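## Task

r1 begins in the delivery room and r2 in the mail room; the connecting door is locked but a service window is open. On the delivery room table are four parcels, each marked with a mail stop code on its top; letter trays on the mail room shelf carry codes on their fronts. Every parcel whose code matches a tray goes into that tray, lying entirely within its walls. Parcels without a match stay on the table, and all trays stay on the shelf. At the end both grippers are open and the robots have backed away. A robot that falls or is left leaning fails the task, and nothing may count as placed if a robot is still holding it there.

## Robot and tools

Robots: r1 and r2 are identical Hello Robot Stretch 3 units. Each has a two-wheel differential base (0.33 m long, 0.34 m wide, passive omni wheel at the rear) that cannot slide sideways, a lift carriage on a vertical mast, and a telescoping arm that reaches out to the robot's RIGHT side. To move the gripper forward or back you drive the base. Spinning in place pivots about the point between the drive wheels, 0.05 m behind the front edge; with arm retracted and wrist folded the robot sweeps a 0.28 m radius, larger if the wrist is unfolded and level.

Frames: the base frame sits on the floor between the drive wheels, x forward, y left, z up. hand_pose is reported in it, at the point where closed fingertips meet. Odometry frame = base frame at scene start; base_odometry heading runs -3.142 to 3.142, positive left, and counts wheel slip as travel. Each robot reports in its own frames, so relative positions of the two robots come only from images, lidar_m, wrist_depth_mm and head_depth_mm.

execute_actions(actions, cameras): actions is a list holding one action object or nothing (empty list = just report state and images). The action is keyed by "r1" and/or "r2"; each robot entry may contain:
- base: exactly one of translate_m (metres, -1 to 1, a relative drive from the base's last reported position, positive forward) or rotate_rad (radians, -3.2 to 3.2, a relative spin, positive counter-clockwise seen from above).
- joints: absolute targets by name: lift_m 0 to 1.1 (arm height), arm_m 0 to 0.52 (extension), wrist_yaw_rad -1.345 to 4.42 (0 along the arm, positive toward the front, 3.0 folded over the base), wrist_pitch_rad -1.57 to 0.451 (0 level, negative tips fingers down), wrist_roll_rad -2.911 to 2.911, gripper_m -0.089 to 0.179 (larger is wider; real fingertip gap is about 0.007 m less when nearly shut, 0.025 m less when fully open, zero below 0.007), head_pan_rad -3.953 to 1.73 (0 ahead, positive left, -1.57 looks along the arm), head_tilt_rad -1.53 to 0.419 (negative looks down).
- contact_limits: {"arm_m": effort percent 1 to 100}; the arm stops with contact_stop when its effort reaches that level (negative when retracting), and the cap on holding force lasts until the next action. Too small a number stops it immediately; values over the maximum are trimmed.
All motions start together; any action is cut off after 15 s. Anything you leave out may keep driving toward its earlier target. Unknown keys or out-of-range numbers reject the whole call. cameras lists names among r1_head_camera, r1_nav_camera, r1_wrist_camera, r2_head_camera, r2_nav_camera, r2_wrist_camera, or all; omitted/null = all, [] = none. If a result reports a stop, the remaining movement calls in that same reply are skipped.

wait(seconds 0 to 10): no new commands; returns state and images. zoom_image(camera, region [x0, y0, x1, y1] in pixels, top-left origin, at most 504x504) magnifies that camera's latest full image. finished_scene(scene 1 or 2) ends the scene irreversibly and reports success; the next task arrives in its result. Sending a reply without a tool call ends everything.

Results: base_status and joint_status describe how the last accepted action ended. done (base) = wheels completed their turns, slips included. off_target = stopped short and may still push. After contact_stop, time_out or torque_fault the old target is dropped; arm and lift go slack after a contact_stop until commanded again (a slack lift may sag under load or be pushed up by closing fingers on a surface). on_its_own covers uncommanded parts; its held at value is a target, not a position. Base, wrist and head never contact-stop; a wrist servo pushed hard for seconds cuts out for 10 s (torque_fault). motor_effort is percent of maximum, positive toward larger joint values, peak in brackets, with sizeable fixed and random error; positive wheel effort means pushing forward. base_tilt gives forward/right lean in degrees (a few degrees of fixed bias). turned_by_wheels and turned_by_imu give rotation since the last result. lidar_m: 12 distances in metres from the base origin, 30-degree sectors starting straight ahead and going counter-clockwise (4th left, 7th behind, 10th right), in a plane 0.17 m high, range 0.15 to 12 m, "-" = nothing; it misses glass and thin legs, sees table legs not tops, and its own mast/parts can block sectors 5, 6, 9, 10. wrist_depth_mm (45 to 1000) and head_depth_mm (280 to 4000, image sideways) are 7x7 grids of median depth, row-major from top left.

Cameras: head and nav cameras pan/tilt with the head; the wrist camera rides the gripper. Calibration gives K per image size and T_world_to_cam mapping the carrying robot's base frame to the camera; expect small errors, larger for the wrist camera with the arm out.

Speed: full base speed (0.30 m/s, 1.9 rad/s) only with lift_m below 0.30, arm_m below 0.03 and wrist_yaw_rad above 2.54; otherwise 0.10 m/s and 0.63 rad/s.

Gripping: command gripper_m below the object's width to hold; release by opening at least 0.02 past the touch value. Readings don't confirm a grasp; check images. Overly hard squeezes trigger a stall guard that weakens grip.

Safety: fold or unfold the wrist only with lift_m 0.32 to 0.95, pitch -0.4 and roll near 0; once folded, lift may go down to 0.25. With yaw below -0.4 keep pitch at -0.5 or lower. Pushing against something rigid with the gripper above about 0.45 m can tip the robot, more so with a raised contact limit or a repeated push. Never drive while gripping or pushing something fixed. If a robot snags or leans, reverse the last move in small steps, free the gripper, and lower lift to about 0.2. Robots pressing hard on each other ends the run; once bases touch, any further drive is dangerous. Travel per metre differs between robots by up to 2.5 cm. Loose objects may occasionally get nudged. The simulation continues while you think, with robots holding their last command.

Each tool is called after ">>>" by a JSON object that holds its "method" and its "body", one argument or row to a line.

## Session

I'll start by looking at the current state.

>>> {"method": "execute_actions", "body": {
  "actions": []
}}

Scene clock: 0.00 s.
r1.base_odometry: x=+0.000 y=+0.000 heading=+0.000 (m, m, rad; r1's odometry frame)
r1.turned_by_wheels: +0.000 (rad since the last result)
r1.turned_by_imu: +0.000 (rad since the last result)
r1.base_tilt: forward=+0.3 right=+0.1 (deg)
r1.lidar_m: 1.23 1.47 3.30 1.43 1.03 0.99 1.02 1.04 1.00 1.03 1.39 3.55
r1.head_depth_mm: 2109 3152 3631 3708 3695 3635 2423 / 2076 3109 3802 3887 3836 3666 2431 / 2060 3077 4000 - - 1790 2333 / 2040 3044 - - - 1556 2333 / 2030 2636 - - - 1589 1224 / 2008 2986 - - - 1618 2278 / 1836 2944 - - - 1616 2397
r1.base_status: not commanded
r1.joint_positions: lift_m=+0.527 arm_m=+0.003 wrist_yaw_rad=+3.106 wrist_pitch_rad=-0.438 wrist_roll_rad=-0.014 gripper_m=+0.037 head_pan_rad=-0.016 head_tilt_rad=-0.012
r1.joint_status: not commanded
r1.motor_effort: left_wheel=-1 right_wheel=+0 lift_m=+26 arm_m=+0 wrist_yaw_rad=+0 wrist_pitch_rad=+5 wrist_roll_rad=+0 gripper_m=+0 head_pan_rad=+0 head_tilt_rad=+1 (%)
r1.hand_pose: x=-0.0134 y=+0.0737 z=+0.5347 quat_wxyz=(+0.165, +0.688, +0.143, +0.692) (m; r1's base frame)
r1.wrist_depth_mm: 838 954 - - - - - / 842 - - - - - - / 898 - - - - - - / 896 - - - - - - / 872 933 - 956 951 978 - / 778 784 - 800 839 832 824 / 677 669 667 699 677 713 734
r2.base_odometry: x=+0.000 y=+0.000 heading=+0.000 (m, m, rad; r2's odometry frame)
r2.turned_by_wheels: +0.000 (rad since the last result)
r2.turned_by_imu: +0.000 (rad since the last result)
r2.base_tilt: forward=+0.8 right=-0.6 (deg)
r2.lidar_m: 1.30 1.06 1.05 1.16 1.82 2.45 2.70 3.31 3.27 2.88 2.33 2.30
r2.head_depth_mm: 1940 2344 2323 2346 2337 2282 2268 / 1943 2220 2166 2169 2223 2233 2229 / 1844 1888 1854 1851 1849 1869 1863 / 1644 1616 1621 1627 1627 1604 1610 / 1454 1460 1441 1463 1461 1465 1449 / 1300 1298 1304 1300 1296 1293 1295 / 1177 1182 1185 1185 1174 1181 1180
r2.base_status: not commanded
r2.joint_positions: lift_m=+0.345 arm_m=-0.001 wrist_yaw_rad=+2.824 wrist_pitch_rad=-0.418 wrist_roll_rad=+0.010 gripper_m=+0.037 head_pan_rad=+0.003 head_tilt_rad=-0.009
r2.joint_status: not commanded
r2.motor_effort: left_wheel=-1 right_wheel=+0 lift_m=+21 arm_m=+0 wrist_yaw_rad=+0 wrist_pitch_rad=+4 wrist_roll_rad=+0 gripper_m=+1 head_pan_rad=+1 head_tilt_rad=+3 (%)
r2.hand_pose: x=+0.0488 y=+0.0690 z=+0.3574 quat_wxyz=(+0.255, +0.709, +0.035, +0.656) (m; r2's base frame)
r2.wrist_depth_mm: - - - - 972 907 824 / - - - - - 955 893 / - - - - - - 934 / - 979 973 - 943 954 968 / - 771 788 782 765 754 737 / 605 626 641 618 631 622 608 / 529 - 524 527 522 515 516
pictures: r1_head_camera (sideways: a quarter turn clockwise sets it upright), r1_nav_camera (sideways: a quarter turn counterclockwise sets it upright), r1_wrist_camera, r2_head_camera (sideways: a quarter turn clockwise sets it upright), r2_nav_camera (sideways: a quarter turn counterclockwise sets it upright), r2_wrist_camera
Images, in order (width x height): r1_head_camera 896x504, r1_nav_camera 672x504, r1_wrist_camera 644x364, r2_head_camera 896x504, r2_nav_camera 672x504, r2_wrist_camera 644x364.

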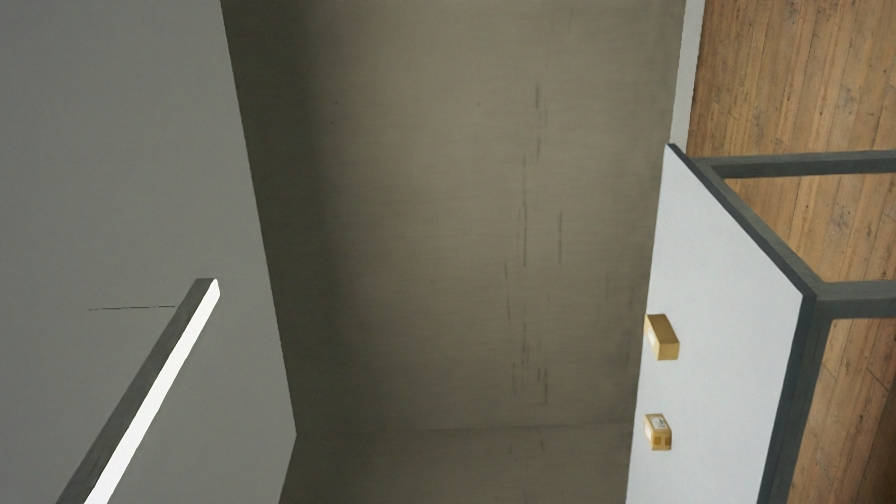

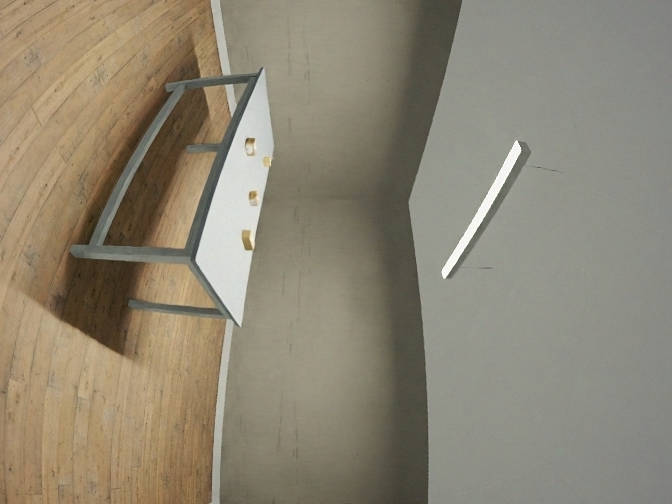

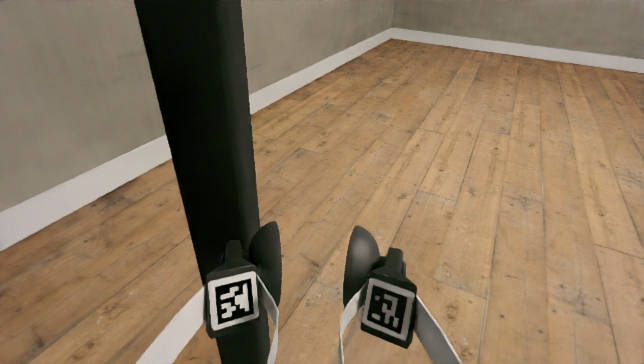

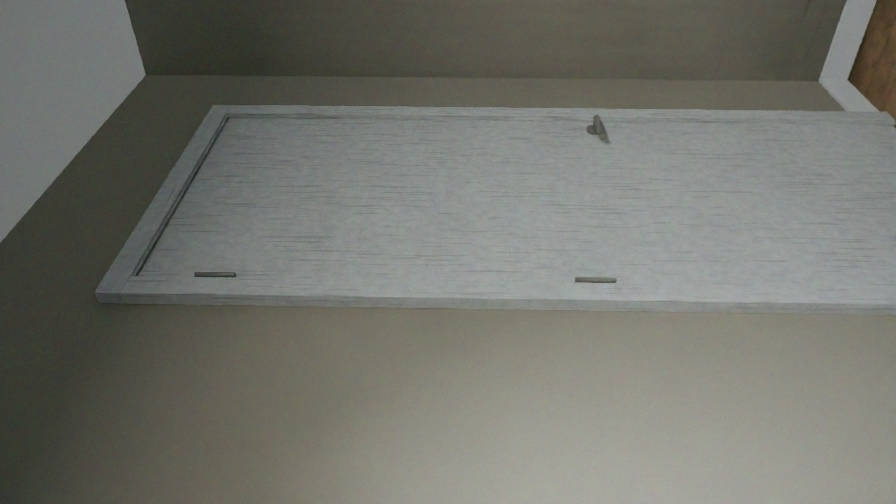

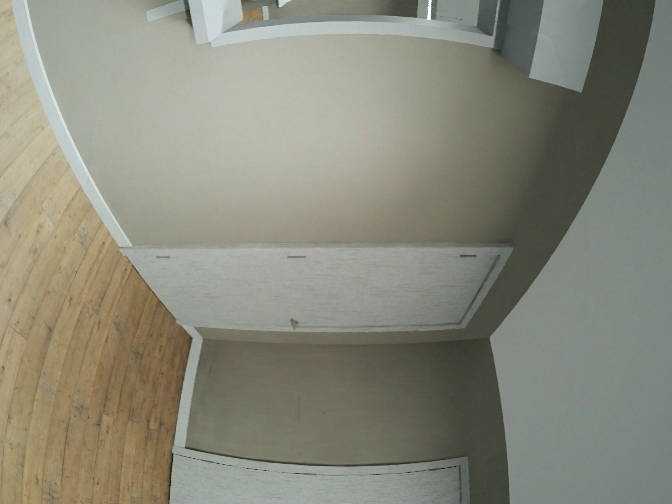

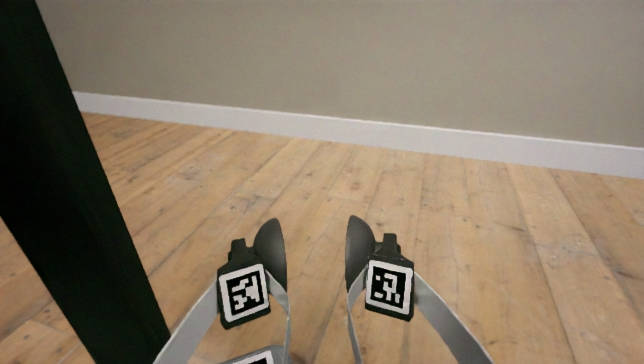

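>>> {"method": "execute_actions", "body": {
  "actions": [
    {"r1":{"joints":{"head_pan_rad":-1.57,"head_tilt_rad":-0.3}},"r2":{"joints":{"head_pan_rad":1.3,"head_tilt_rad":-0.3}}}
  ],
  "cameras": ["r1_head_camera","r1_nav_camera","r2_head_camera","r2_nav_camera"]
}}

Scene clock: 3.87 s.
r1.base_odometry: x=+0.000 y=+0.000 heading=+0.000 (m, m, rad; r1's odometry frame)
r1.turned_by_wheels: +0.000 (rad since the last result)
r1.turned_by_imu: -0.001 (rad since the last result)
r1.base_tilt: forward=+0.3 right=+0.0 (deg)
r1.lidar_m: 1.23 1.47 3.30 1.43 1.03 0.99 1.02 1.04 1.00 1.03 1.39 3.54
r1.head_depth_mm: 855 892 929 973 1023 1080 1138 / 894 933 978 1025 1076 1137 1203 / 937 979 1027 1079 1138 1210 1277 / 985 1027 1083 1142 1213 1277 1363 / 1034 1079 1144 1212 1287 1369 1463 / 1088 1148 1218 1292 1375 1470 1547 / 1151 1216 1298 1371 1479 1587 1623
r1.base_status: not commanded
r1.joint_positions: lift_m=+0.527 arm_m=+0.003 wrist_yaw_rad=+3.106 wrist_pitch_rad=-0.438 wrist_roll_rad=-0.014 gripper_m=+0.037 head_pan_rad=-1.563 head_tilt_rad=-0.296
r1.joint_status: all done
r1.motor_effort: left_wheel=-1(1) right_wheel=+0(0) lift_m=+26(26) arm_m=+0(0) wrist_yaw_rad=+0(0) wrist_pitch_rad=+5(5) wrist_roll_rad=+0(0) gripper_m=+0(0) head_pan_rad=-1(33) head_tilt_rad=-3(24) (%)
r1.hand_pose: x=-0.0134 y=+0.0737 z=+0.5347 quat_wxyz=(+0.165, +0.688, +0.143, +0.692) (m; r1's base frame)
r1.wrist_depth_mm: 816 940 - - - - - / 883 - - - - - - / 883 - - - - - - / 949 - - - - - - / 899 931 - 969 961 977 - / 785 795 - 785 820 827 825 / 659 688 676 693 699 713 703
r2.base_odometry: x=+0.000 y=+0.000 heading=+0.000 (m, m, rad; r2's odometry frame)
r2.turned_by_wheels: +0.000 (rad since the last result)
r2.turned_by_imu: +0.001 (rad since the last result)
r2.base_tilt: forward=+0.8 right=-0.8 (deg)
r2.lidar_m: 1.30 1.06 1.05 1.16 1.82 2.45 2.69 3.31 3.28 2.87 2.33 2.31
r2.head_depth_mm: 3689 - - 3896 1033 1081 1131 / - - - - 1053 1131 1183 / - - - - 1117 1192 1246 / 992 1040 1097 1173 1163 1243 1309 / 1011 1054 1104 1168 1231 1308 1372 / 1050 1107 1155 1225 1293 1367 1450 / 1101 1158 1213 1287 1362 1441 1524
r2.base_status: not commanded
r2.joint_positions: lift_m=+0.345 arm_m=-0.001 wrist_yaw_rad=+2.824 wrist_pitch_rad=-0.418 wrist_roll_rad=+0.010 gripper_m=+0.037 head_pan_rad=+1.293 head_tilt_rad=-0.296
r2.joint_status: all done
r2.motor_effort: left_wheel=+0(0) right_wheel=+0(0) lift_m=+21(21) arm_m=+0(0) wrist_yaw_rad=+0(0) wrist_pitch_rad=+4(4) wrist_roll_rad=+0(0) gripper_m=+1(1) head_pan_rad=+4(52) head_tilt_rad=-3(24) (%)
r2.hand_pose: x=+0.0488 y=+0.0690 z=+0.3574 quat_wxyz=(+0.255, +0.709, +0.035, +0.656) (m; r2's base frame)
r2.wrist_depth_mm: - - - - 970 874 831 / - - - - - 972 875 / - - - - - - 938 / - 995 970 - 987 953 964 / - 764 763 775 754 737 748 / 615 623 646 620 626 608 606 / 527 - 532 530 521 514 517
pictures: r1_head_camera (sideways: a quarter turn clockwise sets it upright), r1_nav_camera (sideways: a quarter turn counterclockwise sets it upright), r2_head_camera (sideways: a quarter turn clockwise sets it upright), r2_nav_camera (sideways: a quarter turn counterclockwise sets it upright)
camera_calibration (this result's frames):
r1_head_camera: T_world_to_cam=[[0.0293126, 0.275945, -0.960726, 1.2765], [0.999532, -0.0165561, 0.0257413, -0.0345965], [-0.00880267, -0.961031, -0.276301, 0.314488], [0, 0, 0, 1]] pos_world=[-0.000068987, -0.050584, 1.31415]
r1_nav_camera: T_world_to_cam=[[0.0314198, -0.277663, 0.960164, -1.20863], [-0.998888, -0.0424945, 0.0203983, 0.0323417], [0.0351379, -0.959738, -0.27869, 0.320163], [0, 0, 0, 1]] pos_world=[0.0590307, -0.0269441, 1.24905]
r2_head_camera: T_world_to_cam=[[-0.0440059, -0.280491, -0.958847, 1.27118], [-0.959125, 0.280419, -0.0380122, 0.0573652], [0.279541, 0.917981, -0.281366, 0.322076], [0, 0, 0, 1]] pos_world=[0.0209265, 0.0448098, 1.31167]
r2_nav_camera: T_world_to_cam=[[0.105974, 0.29509, 0.949574, -1.1908], [0.960155, -0.278712, -0.0205421, 0.0663695], [0.258596, 0.913915, -0.312869, 0.357244], [0, 0, 0, 1]] pos_world=[-0.0299129, 0.0434008, 1.24389]
Images, in order (width x height): r1_head_camera 896x504, r1_nav_camera 672x504, r2_head_camera 896x504, r2_nav_camera 672x504.

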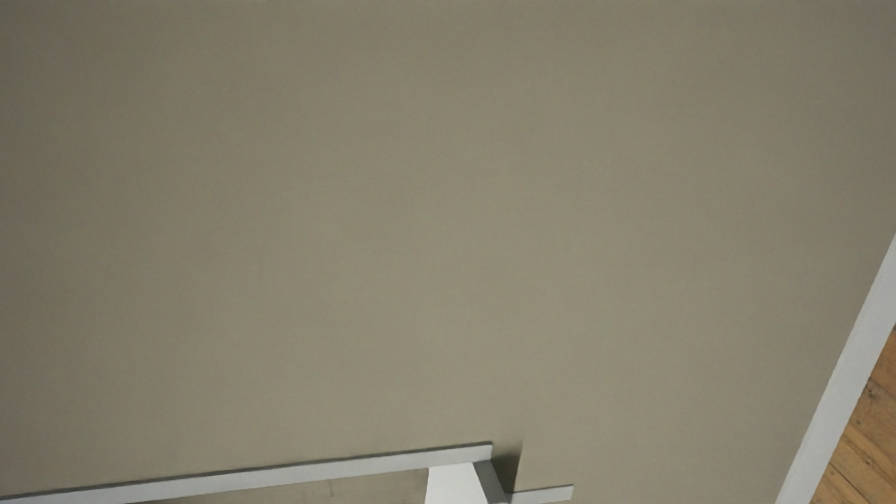

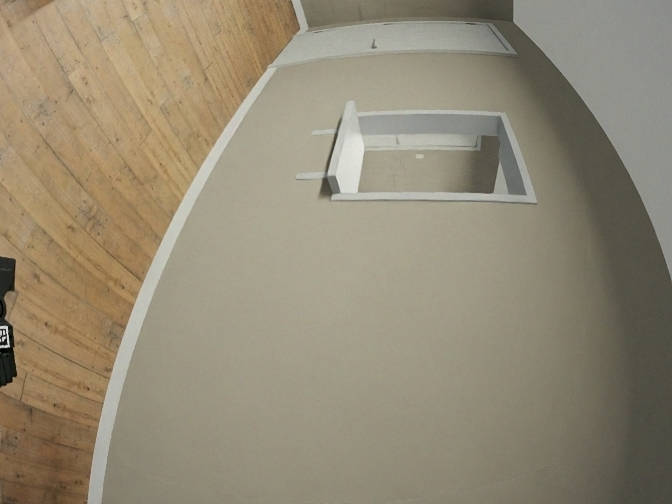

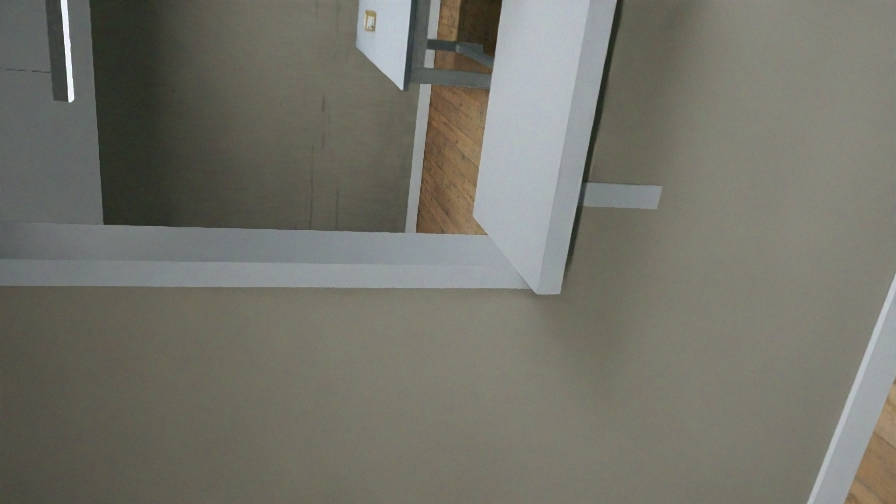

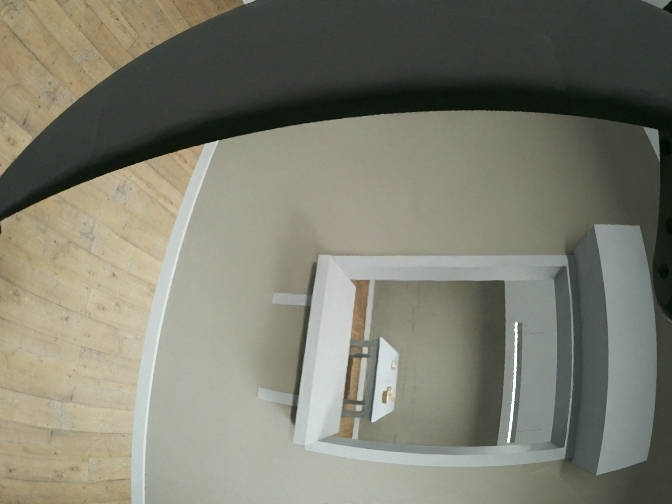

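>>> {"method": "execute_actions", "body": {
  "actions": [
    {"r1":{"joints":{"head_pan_rad":0.45,"head_tilt_rad":-0.35}},"r2":{"joints":{"head_pan_rad":-2.2,"head_tilt_rad":-0.2}}}
  ],
  "cameras": ["r1_head_camera","r2_head_camera","r2_nav_camera"]
}}

Scene clock: 7.87 s.
r1.base_odometry: x=+0.000 y=+0.000 heading=+0.000 (m, m, rad; r1's odometry frame)
r1.turned_by_wheels: +0.000 (rad since the last result)
r1.turned_by_imu: -0.001 (rad since the last result)
r1.base_tilt: forward=+0.3 right=+0.0 (deg)
r1.lidar_m: 1.23 1.46 3.30 1.43 1.03 0.99 1.02 1.04 1.00 1.03 1.39 3.54
r1.head_depth_mm: - - - 1645 2290 1809 1462 / - - - 1668 2496 1950 1562 / - - - 1823 2654 1850 1564 / 3722 3869 - 2192 2669 1965 1567 / 3425 3621 3845 3350 2499 1981 1562 / 3213 3391 3552 3566 2693 1987 1580 / 3084 3178 3316 3477 2719 1993 1574
r1.base_status: not commanded
r1.joint_positions: lift_m=+0.527 arm_m=+0.003 wrist_yaw_rad=+3.106 wrist_pitch_rad=-0.438 wrist_roll_rad=-0.014 gripper_m=+0.037 head_pan_rad=+0.443 head_tilt_rad=-0.346
r1.joint_status: all done
r1.motor_effort: left_wheel=-1(1) right_wheel=+0(0) lift_m=+26(26) arm_m=+1(1) wrist_yaw_rad=+0(0) wrist_pitch_rad=+5(5) wrist_roll_rad=+0(0) gripper_m=+0(0) head_pan_rad=+3(34) head_tilt_rad=-3(9) (%)
r1.hand_pose: x=-0.0134 y=+0.0737 z=+0.5347 quat_wxyz=(+0.165, +0.688, +0.143, +0.692) (m; r1's base frame)
r1.wrist_depth_mm: 839 966 - - - - - / 880 - - - - - - / 891 - - - - - - / 904 - - - - - - / 876 898 - 929 997 954 991 / 778 783 - 788 811 831 805 / 670 699 682 686 694 714 730
r2.base_odometry: x=+0.000 y=+0.000 heading=+0.000 (m, m, rad; r2's odometry frame)
r2.turned_by_wheels: +0.000 (rad since the last result)
r2.turned_by_imu: +0.001 (rad since the last result)
r2.base_tilt: forward=+0.9 right=-0.6 (deg)
r2.lidar_m: 1.29 1.06 1.05 1.16 1.82 2.45 2.70 3.31 3.28 2.87 2.33 2.30
r2.head_depth_mm: 2921 3051 3098 3214 3307 2402 1821 / 2974 3000 3121 3253 3323 2394 1804 / 2926 3050 3125 3185 3339 2416 1795 / 2958 3060 3163 3225 3311 2395 1813 / 2991 3080 3155 3317 3351 2400 1803 / 2972 3026 3165 3292 3362 2386 1789 / 3004 3036 3200 3320 3344 2377 1797
r2.base_status: not commanded
r2.joint_positions: lift_m=+0.345 arm_m=-0.001 wrist_yaw_rad=+2.824 wrist_pitch_rad=-0.418 wrist_roll_rad=+0.010 gripper_m=+0.037 head_pan_rad=-2.193 head_tilt_rad=-0.211
r2.joint_status: all done
r2.motor_effort: left_wheel=+0(1) right_wheel=+1(0) lift_m=+21(21) arm_m=+0(0) wrist_yaw_rad=+0(0) wrist_pitch_rad=+4(5) wrist_roll_rad=+0(0) gripper_m=+1(0) head_pan_rad=-3(50) head_tilt_rad=+4(14) (%)
r2.hand_pose: x=+0.0488 y=+0.0690 z=+0.3574 quat_wxyz=(+0.255, +0.709, +0.035, +0.656) (m; r2's base frame)
r2.wrist_depth_mm: - - - - 969 911 830 / - - - - - 954 893 / - - - - - - 963 / - 998 961 - 978 978 960 / - 749 770 768 756 742 743 / 607 628 645 625 635 618 611 / 523 - 534 518 519 517 518
pictures: r1_head_camera (sideways: a quarter turn clockwise sets it upright), r2_head_camera (sideways: a quarter turn clockwise sets it upright), r2_nav_camera (sideways: a quarter turn counterclockwise sets it upright)
camera_calibration (this result's frames):
r1_head_camera: T_world_to_cam=[[-0.305196, -0.10982, -0.945936, 1.25923], [-0.404832, 0.914063, 0.0244954, -0.0244062], [0.861955, 0.390421, -0.323427, 0.370511], [0, 0, 0, 1]] pos_world=[0.0550672, 0.0159415, 1.31158]
r2_head_camera: T_world_to_cam=[[0.0880695, 0.182356, -0.97928, 1.29709], [0.806537, -0.590003, -0.0373327, 0.0457141], [-0.584586, -0.786538, -0.199038, 0.220192], [0, 0, 0, 1]] pos_world=[-0.0223828, -0.0363707, 1.31574]
r2_nav_camera: T_world_to_cam=[[-0.151724, -0.175753, 0.972672, -1.2194], [-0.81097, 0.584716, -0.0208479, 0.0775738], [-0.565073, -0.791971, -0.231246, 0.256034], [0, 0, 0, 1]] pos_world=[0.022575, -0.0569007, 1.2469]
Images, in order (width x height): r1_head_camera 896x504, r2_head_camera 896x504, r2_nav_camera 672x504.

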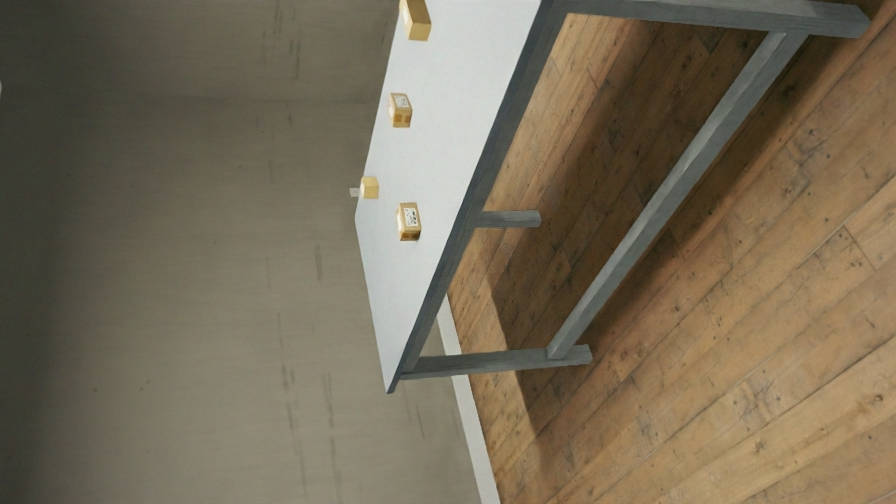

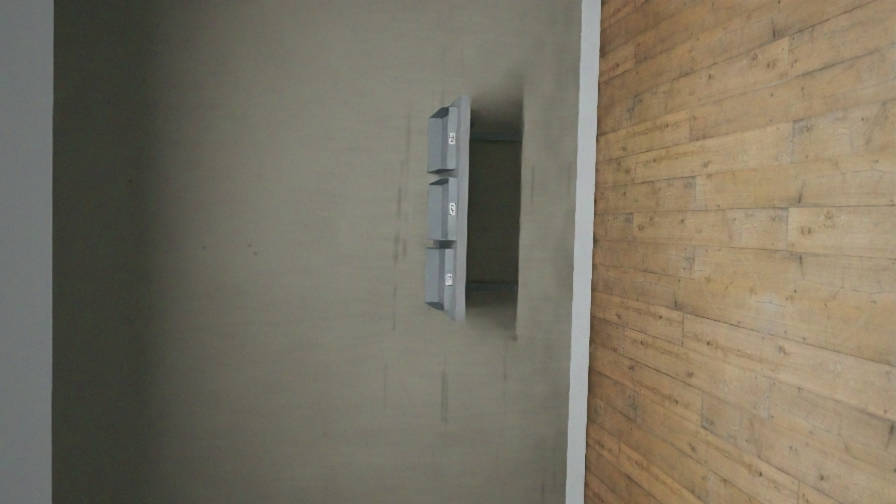

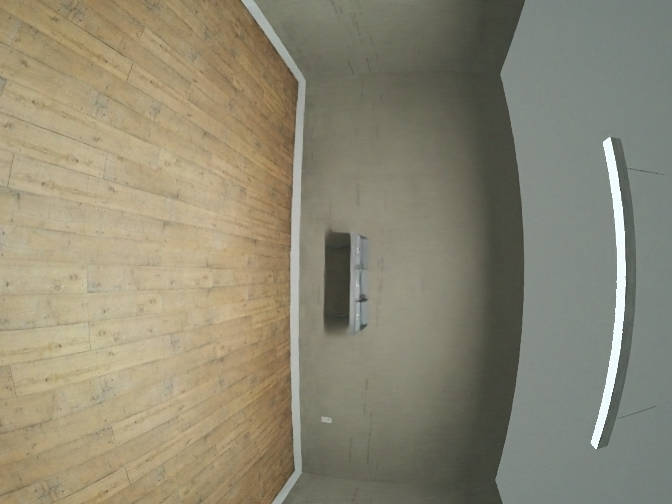

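>>> {"method": "zoom_image", "body": {
  "camera": "r2_head_camera",
  "region": [400, 80, 540, 340]
}}

>>> {"method": "zoom_image", "body": {
  "camera": "r1_head_camera",
  "region": [330, 0, 470, 260]
}}

Region (400, 80, 540, 340) of r2_head_camera's 896x504 image, scaled by 1.938, with more detail than that image has; it fills the left 271 columns of this view, and the rest is white.

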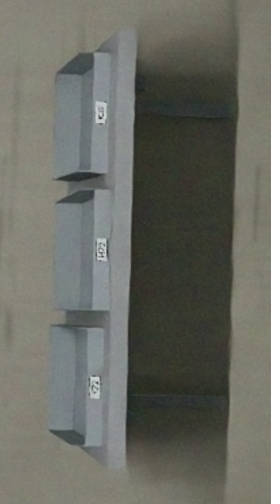

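Region (330, 0, 470, 260) of r1_head_camera's 896x504 image, scaled by 1.938, with more detail than that image has; it fills the left 271 columns of this view, and the rest is white.

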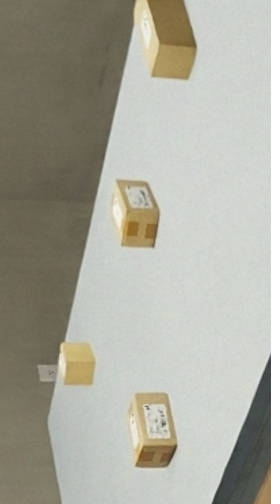

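>>> {"method": "zoom_image", "body": {
  "camera": "r2_head_camera",
  "region": [430, 120, 480, 300]
}}

>>> {"method": "zoom_image", "body": {
  "camera": "r1_head_camera",
  "region": [380, 80, 440, 250]
}}

Region (430, 120, 480, 300) of r2_head_camera's 896x504 image, scaled by 2.800, with more detail than that image has.

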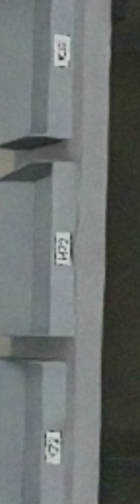

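Region (380, 80, 440, 250) of r1_head_camera's 896x504 image, scaled by 2.965, with more detail than that image has; it fills the left 178 columns of this view, and the rest is white.

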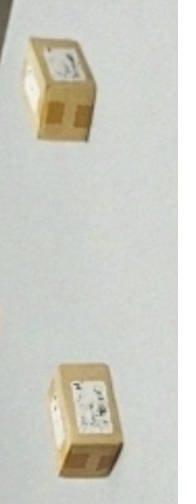

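>>> {"method": "execute_actions", "body": {
  "actions": [
    {"r1":{"joints":{"lift_m":0.27,"head_pan_rad":0.0,"head_tilt_rad":-0.5}},"r2":{"joints":{"lift_m":0.27,"wrist_yaw_rad":3.0,"head_pan_rad":0.0,"head_tilt_rad":-0.2}}}
  ],
  "cameras": []
}}

>>> {"method": "execute_actions", "body": {
  "actions": [
    {"r1":{"base":{"translate_m":0.8}},"r2":{"base":{"rotate_rad":-2.27}}}
  ],
  "cameras": ["r1_head_camera","r2_head_camera"]
}}

Scene clock: 62.20 s.
r1.base_odometry: x=+0.000 y=+0.000 heading=+0.000 (m, m, rad; r1's odometry frame)
r1.turned_by_wheels: +0.000 (rad since the last result)
r1.turned_by_imu: -0.001 (rad since the last result)
r1.base_tilt: forward=+0.3 right=+0.1 (deg)
r1.lidar_m: 1.23 1.46 3.30 1.43 1.03 0.99 1.02 1.04 1.00 1.03 1.39 3.53
r1.head_depth_mm: 3226 3514 3710 2779 2082 1664 1378 / 3415 3668 3874 2808 2087 1654 1378 / 3514 3775 3576 2563 2109 1661 1380 / 3714 - 1812 2481 2023 1629 1388 / 3889 - 1798 1389 2047 1631 1380 / - - 1846 2600 2126 1682 1387 / - - 1867 2639 2051 1686 1394
r1.base_status: not commanded
r1.joint_positions: lift_m=+0.270 arm_m=+0.003 wrist_yaw_rad=+3.106 wrist_pitch_rad=-0.438 wrist_roll_rad=-0.014 gripper_m=+0.037 head_pan_rad=+0.007 head_tilt_rad=-0.494
r1.joint_status: all done
r1.motor_effort: left_wheel=-1(1) right_wheel=+0(0) lift_m=+16(21) arm_m=+0(0) wrist_yaw_rad=+0(1) wrist_pitch_rad=+5(5) wrist_roll_rad=+0(0) gripper_m=+0(0) head_pan_rad=-2(25) head_tilt_rad=-4(20) (%)
r1.hand_pose: x=-0.0134 y=+0.0737 z=+0.2786 quat_wxyz=(+0.165, +0.688, +0.143, +0.692) (m; r1's base frame)
r1.wrist_depth_mm: 811 964 - - - - - / 881 - - - - - - / 820 882 900 904 957 947 - / 687 698 - 707 737 756 753 / 561 557 - 579 598 600 603 / 470 499 - 521 503 510 510 / - - - - 414 437 451
r2.base_odometry: x=+0.000 y=+0.000 heading=+0.000 (m, m, rad; r2's odometry frame)
r2.turned_by_wheels: +0.000 (rad since the last result)
r2.turned_by_imu: +0.002 (rad since the last result)
r2.base_tilt: forward=+0.9 right=-0.6 (deg)
r2.lidar_m: 1.29 1.06 1.05 1.16 1.82 2.45 2.70 3.30 3.29 2.88 2.32 2.30
r2.head_depth_mm: 2188 2221 2290 2327 2409 2359 1820 / 1960 2030 2194 2300 2446 2319 1807 / 1699 1769 1853 1927 2010 2113 1808 / 1490 1544 1591 1675 1742 1800 1759 / 1355 1396 1442 1482 1521 1592 1627 / 1220 1248 1279 1328 1375 1420 1458 / 1110 1136 1171 1195 1240 1269 1307
r2.base_status: not commanded
r2.joint_positions: lift_m=+0.270 arm_m=-0.001 wrist_yaw_rad=+2.997 wrist_pitch_rad=-0.418 wrist_roll_rad=+0.010 gripper_m=+0.037 head_pan_rad=-0.007 head_tilt_rad=-0.211
r2.joint_status: all done
r2.motor_effort: left_wheel=+0(0) right_wheel=+1(0) lift_m=+18(21) arm_m=+0(0) wrist_yaw_rad=+3(4) wrist_pitch_rad=+4(4) wrist_roll_rad=+0(0) gripper_m=+1(1) head_pan_rad=+6(51) head_tilt_rad=+4(6) (%)
r2.hand_pose: x=+0.0111 y=+0.0779 z=+0.2828 quat_wxyz=(+0.197, +0.704, +0.096, +0.676) (m; r2's base frame)
r2.wrist_depth_mm: - - - - - 893 794 / - - - - - 941 857 / - - - - - 987 900 / 831 - 814 811 818 792 810 / 650 642 670 638 631 633 627 / 528 528 - 533 543 517 518 / 454 - - - 440 442 435
pictures: none
No camera images: the call's "cameras" was empty. Leave "cameras" out to get every camera's image.

Scene clock: 66.70 s.
r1.base_odometry: x=+0.800 y=+0.000 heading=+0.000 (m, m, rad; r1's odometry frame)
r1.turned_by_wheels: +0.000 (rad since the last result)
r1.turned_by_imu: +0.004 (rad since the last result)
r1.base_tilt: forward=+0.3 right=+0.1 (deg)
r1.lidar_m: 0.44 0.50 1.32 2.42 1.75 1.68 1.75 1.44 1.38 1.43 1.93 3.08
r1.head_depth_mm: 2667 2807 3082 2818 2083 1659 1379 / 2801 2948 3189 1171 1223 1564 1381 / 2906 3154 3351 1165 866 1622 1378 / 3047 3290 3571 1178 867 706 1353 / 3181 3485 3748 1168 869 690 588 / 3329 3655 3877 1135 872 692 619 / 3551 3764 3875 1192 877 693 1333
r1.base_status: done
r1.joint_positions: lift_m=+0.270 arm_m=+0.003 wrist_yaw_rad=+3.106 wrist_pitch_rad=-0.438 wrist_roll_rad=-0.014 gripper_m=+0.037 head_pan_rad=+0.007 head_tilt_rad=-0.495
r1.joint_status: not commanded
r1.motor_effort: left_wheel=-2(7) right_wheel=+1(7) lift_m=+16(17) arm_m=+0(0) wrist_yaw_rad=+0(0) wrist_pitch_rad=+5(5) wrist_roll_rad=+0(0) gripper_m=+0(0) head_pan_rad=-2(2) head_tilt_rad=-3(3) (%)
r1.hand_pose: x=-0.0134 y=+0.0737 z=+0.2786 quat_wxyz=(+0.165, +0.688, +0.143, +0.692) (m; r1's base frame)
r1.wrist_depth_mm: - - - - - - - / - - - - - - - / 857 874 910 940 942 968 - / 674 686 - 707 730 746 754 / 557 564 - 588 589 601 606 / 483 498 - 518 497 503 511 / - - - - 424 433 434
r2.base_odometry: x=+0.000 y=+0.000 heading=-2.270 (m, m, rad; r2's odometry frame)
r2.turned_by_wheels: -2.270 (rad since the last result)
r2.turned_by_imu: -2.244 (rad since the last result)
r2.base_tilt: forward=+0.9 right=-0.7 (deg)
r2.lidar_m: 3.28 3.28 2.39 2.30 1.49 1.09 1.05 1.09 1.50 2.45 2.54 3.41
r2.head_depth_mm: 2981 3026 3123 3266 3383 2402 1810 / 2943 3019 3133 3248 3322 2396 1795 / 2944 3101 3085 3206 3346 2380 1812 / 2967 3021 3131 3162 3322 2386 1807 / 3007 3021 3145 3236 3329 2392 1796 / 2934 2994 3087 3228 3359 2377 1787 / 2892 3041 3115 3212 3294 2358 1787
r2.base_status: done
r2.joint_positions: lift_m=+0.270 arm_m=-0.001 wrist_yaw_rad=+2.997 wrist_pitch_rad=-0.418 wrist_roll_rad=+0.010 gripper_m=+0.037 head_pan_rad=-0.007 head_tilt_rad=-0.211
r2.joint_status: not commanded
r2.motor_effort: left_wheel=+2(12) right_wheel=-1(4) lift_m=+18(18) arm_m=-1(0) wrist_yaw_rad=+3(2) wrist_pitch_rad=+4(4) wrist_roll_rad=+1(1) gripper_m=+1(1) head_pan_rad=+4(6) head_tilt_rad=+3(5) (%)
r2.hand_pose: x=+0.0111 y=+0.0779 z=+0.2828 quat_wxyz=(+0.197, +0.704, +0.096, +0.676) (m; r2's base frame)
r2.wrist_depth_mm: - - - - - - - / - - - - - - - / - - - - - - - / 819 - 839 819 819 811 812 / 646 639 676 642 628 631 633 / 528 525 - 535 540 514 517 / 462 - - - 432 440 438
pictures: r1_head_camera (sideways: a quarter turn clockwise sets it upright), r2_head_camera (sideways: a quarter turn clockwise sets it upright)
camera_calibration (this result's frames):
r1_head_camera: T_world_to_cam=[[-0.460109, 0.0283108, -0.887411, 1.1838], [0.0221923, 0.999546, 0.0203818, -0.0216513], [0.887585, -0.0103158, -0.460529, 0.548769], [0, 0, 0, 1]] pos_world=[0.0580784, -0.0062118, 1.30368]
r2_head_camera: T_world_to_cam=[[-0.199072, -0.0333125, -0.979419, 1.29902], [0.0164411, 0.999168, -0.037326, 0.050525], [0.979847, -0.0235333, -0.198359, 0.209764], [0, 0, 0, 1]] pos_world=[0.0522308, -0.0022729, 1.31578]
Images, in order (width x height): r1_head_camera 896x504, r2_head_camera 896x504.

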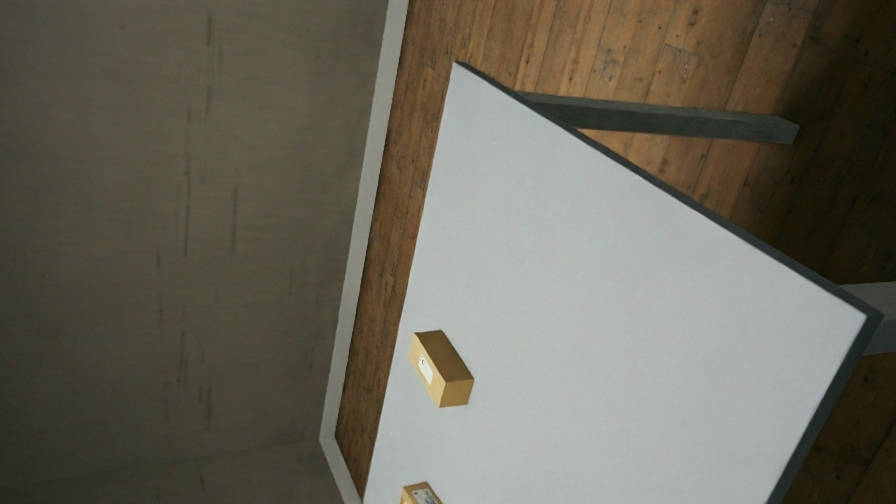

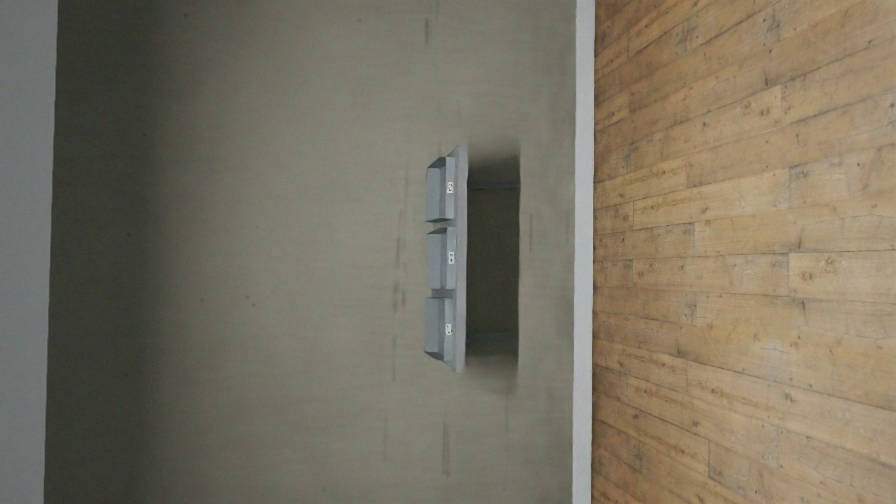

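>>> {"method": "execute_actions", "body": {
  "actions": [
    {"r1":{"base":{"rotate_rad":1.065},"joints":{"head_pan_rad":-0.9,"head_tilt_rad":-0.55}},"r2":{"base":{"translate_m":1.0}}}
  ],
  "cameras": ["r1_head_camera","r2_head_camera"]
}}

Scene clock: 75.50 s.
r1.base_odometry: x=+0.800 y=+0.000 heading=+1.065 (m, m, rad; r1's odometry frame)
r1.turned_by_wheels: +1.065 (rad since the last result)
r1.turned_by_imu: +1.045 (rad since the last result)
r1.base_tilt: forward=+0.3 right=+0.0 (deg)
r1.lidar_m: 1.36 2.39 1.74 1.68 1.74 1.44 1.38 1.44 1.95 1.05 0.44 0.50
r1.head_depth_mm: 2814 3005 3225 1059 1165 1506 1337 / 2985 3175 3417 1065 811 1551 1339 / 3135 3408 3595 1063 811 674 1299 / 3372 3709 3810 1072 813 656 685 / 3603 3894 3830 1077 818 676 1341 / 3442 3666 1576 1077 822 720 1347 / 3129 3332 1582 1085 823 1566 1264
r1.base_status: done
r1.joint_positions: lift_m=+0.270 arm_m=+0.003 wrist_yaw_rad=+3.106 wrist_pitch_rad=-0.438 wrist_roll_rad=-0.014 gripper_m=+0.037 head_pan_rad=-0.893 head_tilt_rad=-0.543
r1.joint_status: all done
r1.motor_effort: left_wheel=-3(10) right_wheel=+3(10) lift_m=+16(17) arm_m=+0(0) wrist_yaw_rad=+0(0) wrist_pitch_rad=+5(5) wrist_roll_rad=+0(0) gripper_m=+0(0) head_pan_rad=-2(33) head_tilt_rad=-4(13) (%)
r1.hand_pose: x=-0.0134 y=+0.0737 z=+0.2786 quat_wxyz=(+0.165, +0.688, +0.143, +0.692) (m; r1's base frame)
r1.wrist_depth_mm: - - - - - - - / - - - - - - - / 863 838 919 951 934 993 973 / 685 672 - 721 727 732 742 / 550 558 - 597 600 608 615 / 476 497 - 518 498 501 517 / - - - - 420 437 439
r2.base_odometry: x=-0.643 y=-0.766 heading=-2.270 (m, m, rad; r2's odometry frame)
r2.turned_by_wheels: +0.000 (rad since the last result)
r2.turned_by_imu: +0.002 (rad since the last result)
r2.base_tilt: forward=+0.9 right=-0.6 (deg)
r2.lidar_m: 2.28 2.38 2.40 2.31 2.40 2.13 2.05 2.13 2.55 2.45 2.55 2.36
r2.head_depth_mm: 2062 2111 2172 2248 2358 2387 1799 / 2032 2098 2186 2236 2324 2404 1797 / 2044 2119 2154 2248 2335 2403 1787 / 2034 2106 2168 2257 2314 2407 1792 / 2040 2099 2153 2228 2294 2376 1816 / 2022 2092 2133 2223 2331 2359 1791 / 2036 2068 2157 2240 2307 2343 1783
r2.base_status: done
r2.joint_positions: lift_m=+0.270 arm_m=-0.001 wrist_yaw_rad=+2.998 wrist_pitch_rad=-0.418 wrist_roll_rad=+0.010 gripper_m=+0.037 head_pan_rad=-0.007 head_tilt_rad=-0.210
r2.joint_status: not commanded
r2.motor_effort: left_wheel=+2(11) right_wheel=-1(3) lift_m=+18(18) arm_m=-1(1) wrist_yaw_rad=+2(3) wrist_pitch_rad=+5(4) wrist_roll_rad=+0(0) gripper_m=+1(1) head_pan_rad=+5(4) head_tilt_rad=+4(5) (%)
r2.hand_pose: x=+0.0110 y=+0.0779 z=+0.2828 quat_wxyz=(+0.197, +0.704, +0.096, +0.676) (m; r2's base frame)
r2.wrist_depth_mm: - - - - - - - / - - - - - - - / - - - - - - - / 817 - 817 827 810 808 810 / 643 647 660 651 631 621 626 / 521 524 - 529 538 519 509 / 461 - - - 438 438 432
pictures: r1_head_camera (sideways: a quarter turn clockwise sets it upright), r2_head_camera (sideways: a quarter turn clockwise sets it upright)
camera_calibration (this result's frames):
r1_head_camera: T_world_to_cam=[[-0.290605, 0.411168, -0.863997, 1.15223], [0.797288, 0.603302, 0.0189384, -0.024499], [0.529038, -0.68335, -0.503141, 0.606403], [0, 0, 0, 1]] pos_world=[0.0335654, -0.0445927, 1.30109]
r2_head_camera: T_world_to_cam=[[-0.198734, -0.0333148, -0.979487, 1.29911], [0.0164542, 0.999168, -0.0373227, 0.0505206], [0.979915, -0.023534, -0.19802, 0.209323], [0, 0, 0, 1]] pos_world=[0.052226, -0.00227288, 1.31579]
Images, in order (width x height): r1_head_camera 896x504, r2_head_camera 896x504.

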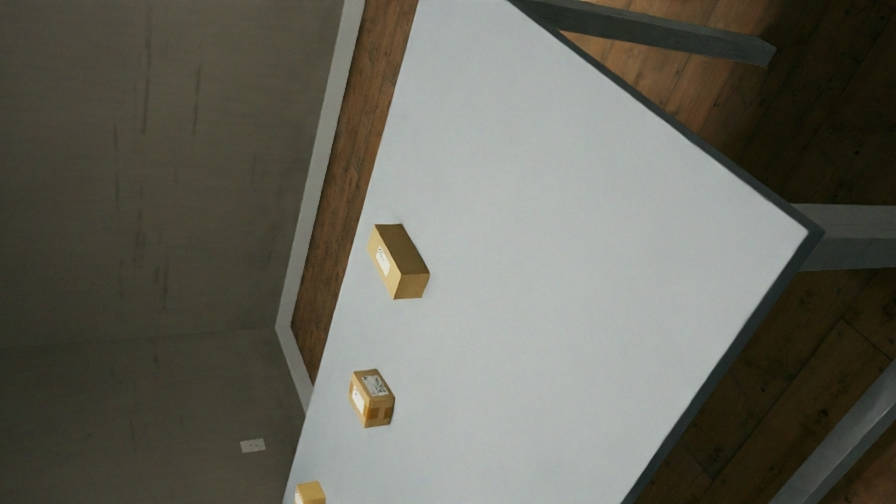

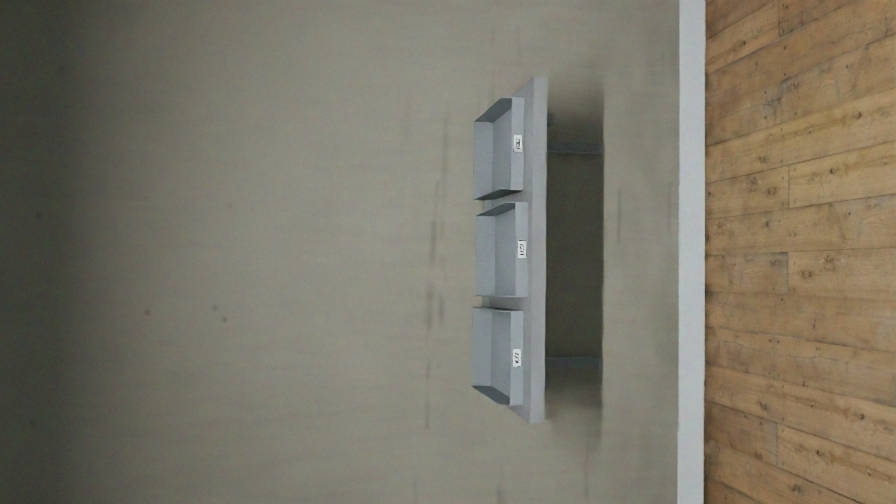

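>>> {"method": "zoom_image", "body": {
  "camera": "r2_head_camera",
  "region": [495, 120, 545, 380]
}}

>>> {"method": "zoom_image", "body": {
  "camera": "r1_head_camera",
  "region": [330, 210, 450, 440]
}}

Region (495, 120, 545, 380) of r2_head_camera's 896x504 image, scaled by 1.938, with more detail than that image has; it fills the left 97 columns of this view, and the rest is white.

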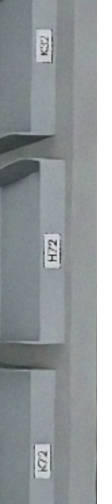

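Region (330, 210, 450, 440) of r1_head_camera's 896x504 image, scaled by 2.191, with more detail than that image has; it fills the left 263 columns of this view, and the rest is white.

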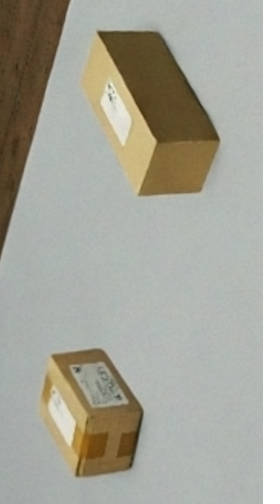

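>>> {"method": "zoom_image", "body": {
  "camera": "r2_head_camera",
  "region": [505, 125, 535, 165]
}}

>>> {"method": "zoom_image", "body": {
  "camera": "r2_head_camera",
  "region": [505, 230, 535, 270]
}}

>>> {"method": "zoom_image", "body": {
  "camera": "r2_head_camera",
  "region": [505, 338, 535, 378]
}}

>>> {"method": "zoom_image", "body": {
  "camera": "r1_head_camera",
  "region": [345, 370, 400, 430]
}}

>>> {"method": "zoom_image", "body": {
  "camera": "r1_head_camera",
  "region": [365, 230, 420, 290]
}}

Region (505, 125, 535, 165) of r2_head_camera's 896x504 image, scaled by 12.600, with more detail than that image has; it fills the left 378 columns of this view, and the rest is white.

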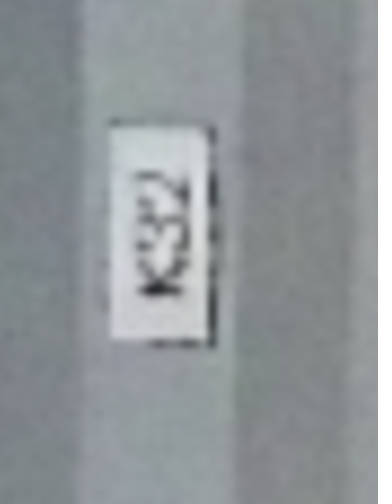

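Region (505, 230, 535, 270) of r2_head_camera's 896x504 image, scaled by 12.600, with more detail than that image has; it fills the left 378 columns of this view, and the rest is white.

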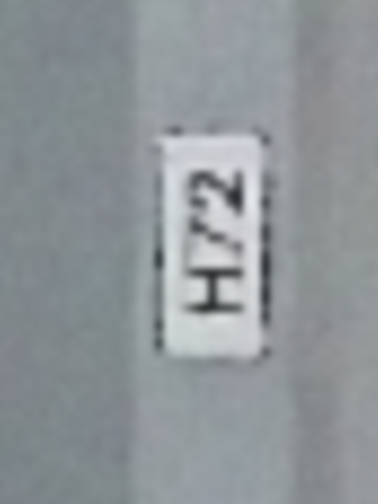

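Region (505, 338, 535, 378) of r2_head_camera's 896x504 image, scaled by 12.600, with more detail than that image has; it fills the left 378 columns of this view, and the rest is white.

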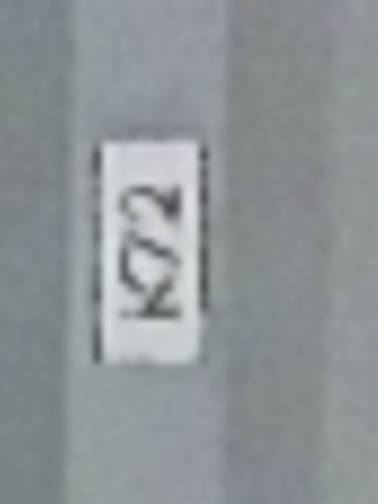

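Region (345, 370, 400, 430) of r1_head_camera's 896x504 image, scaled by 8.400, with more detail than that image has; it fills the left 462 columns of this view, and the rest is white.

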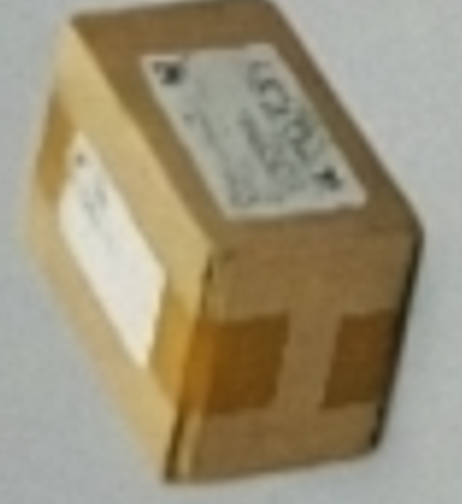

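Region (365, 230, 420, 290) of r1_head_camera's 896x504 image, scaled by 8.400, with more detail than that image has; it fills the left 462 columns of this view, and the rest is white.

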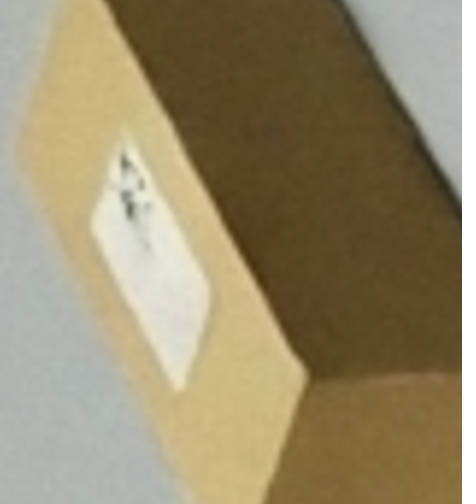

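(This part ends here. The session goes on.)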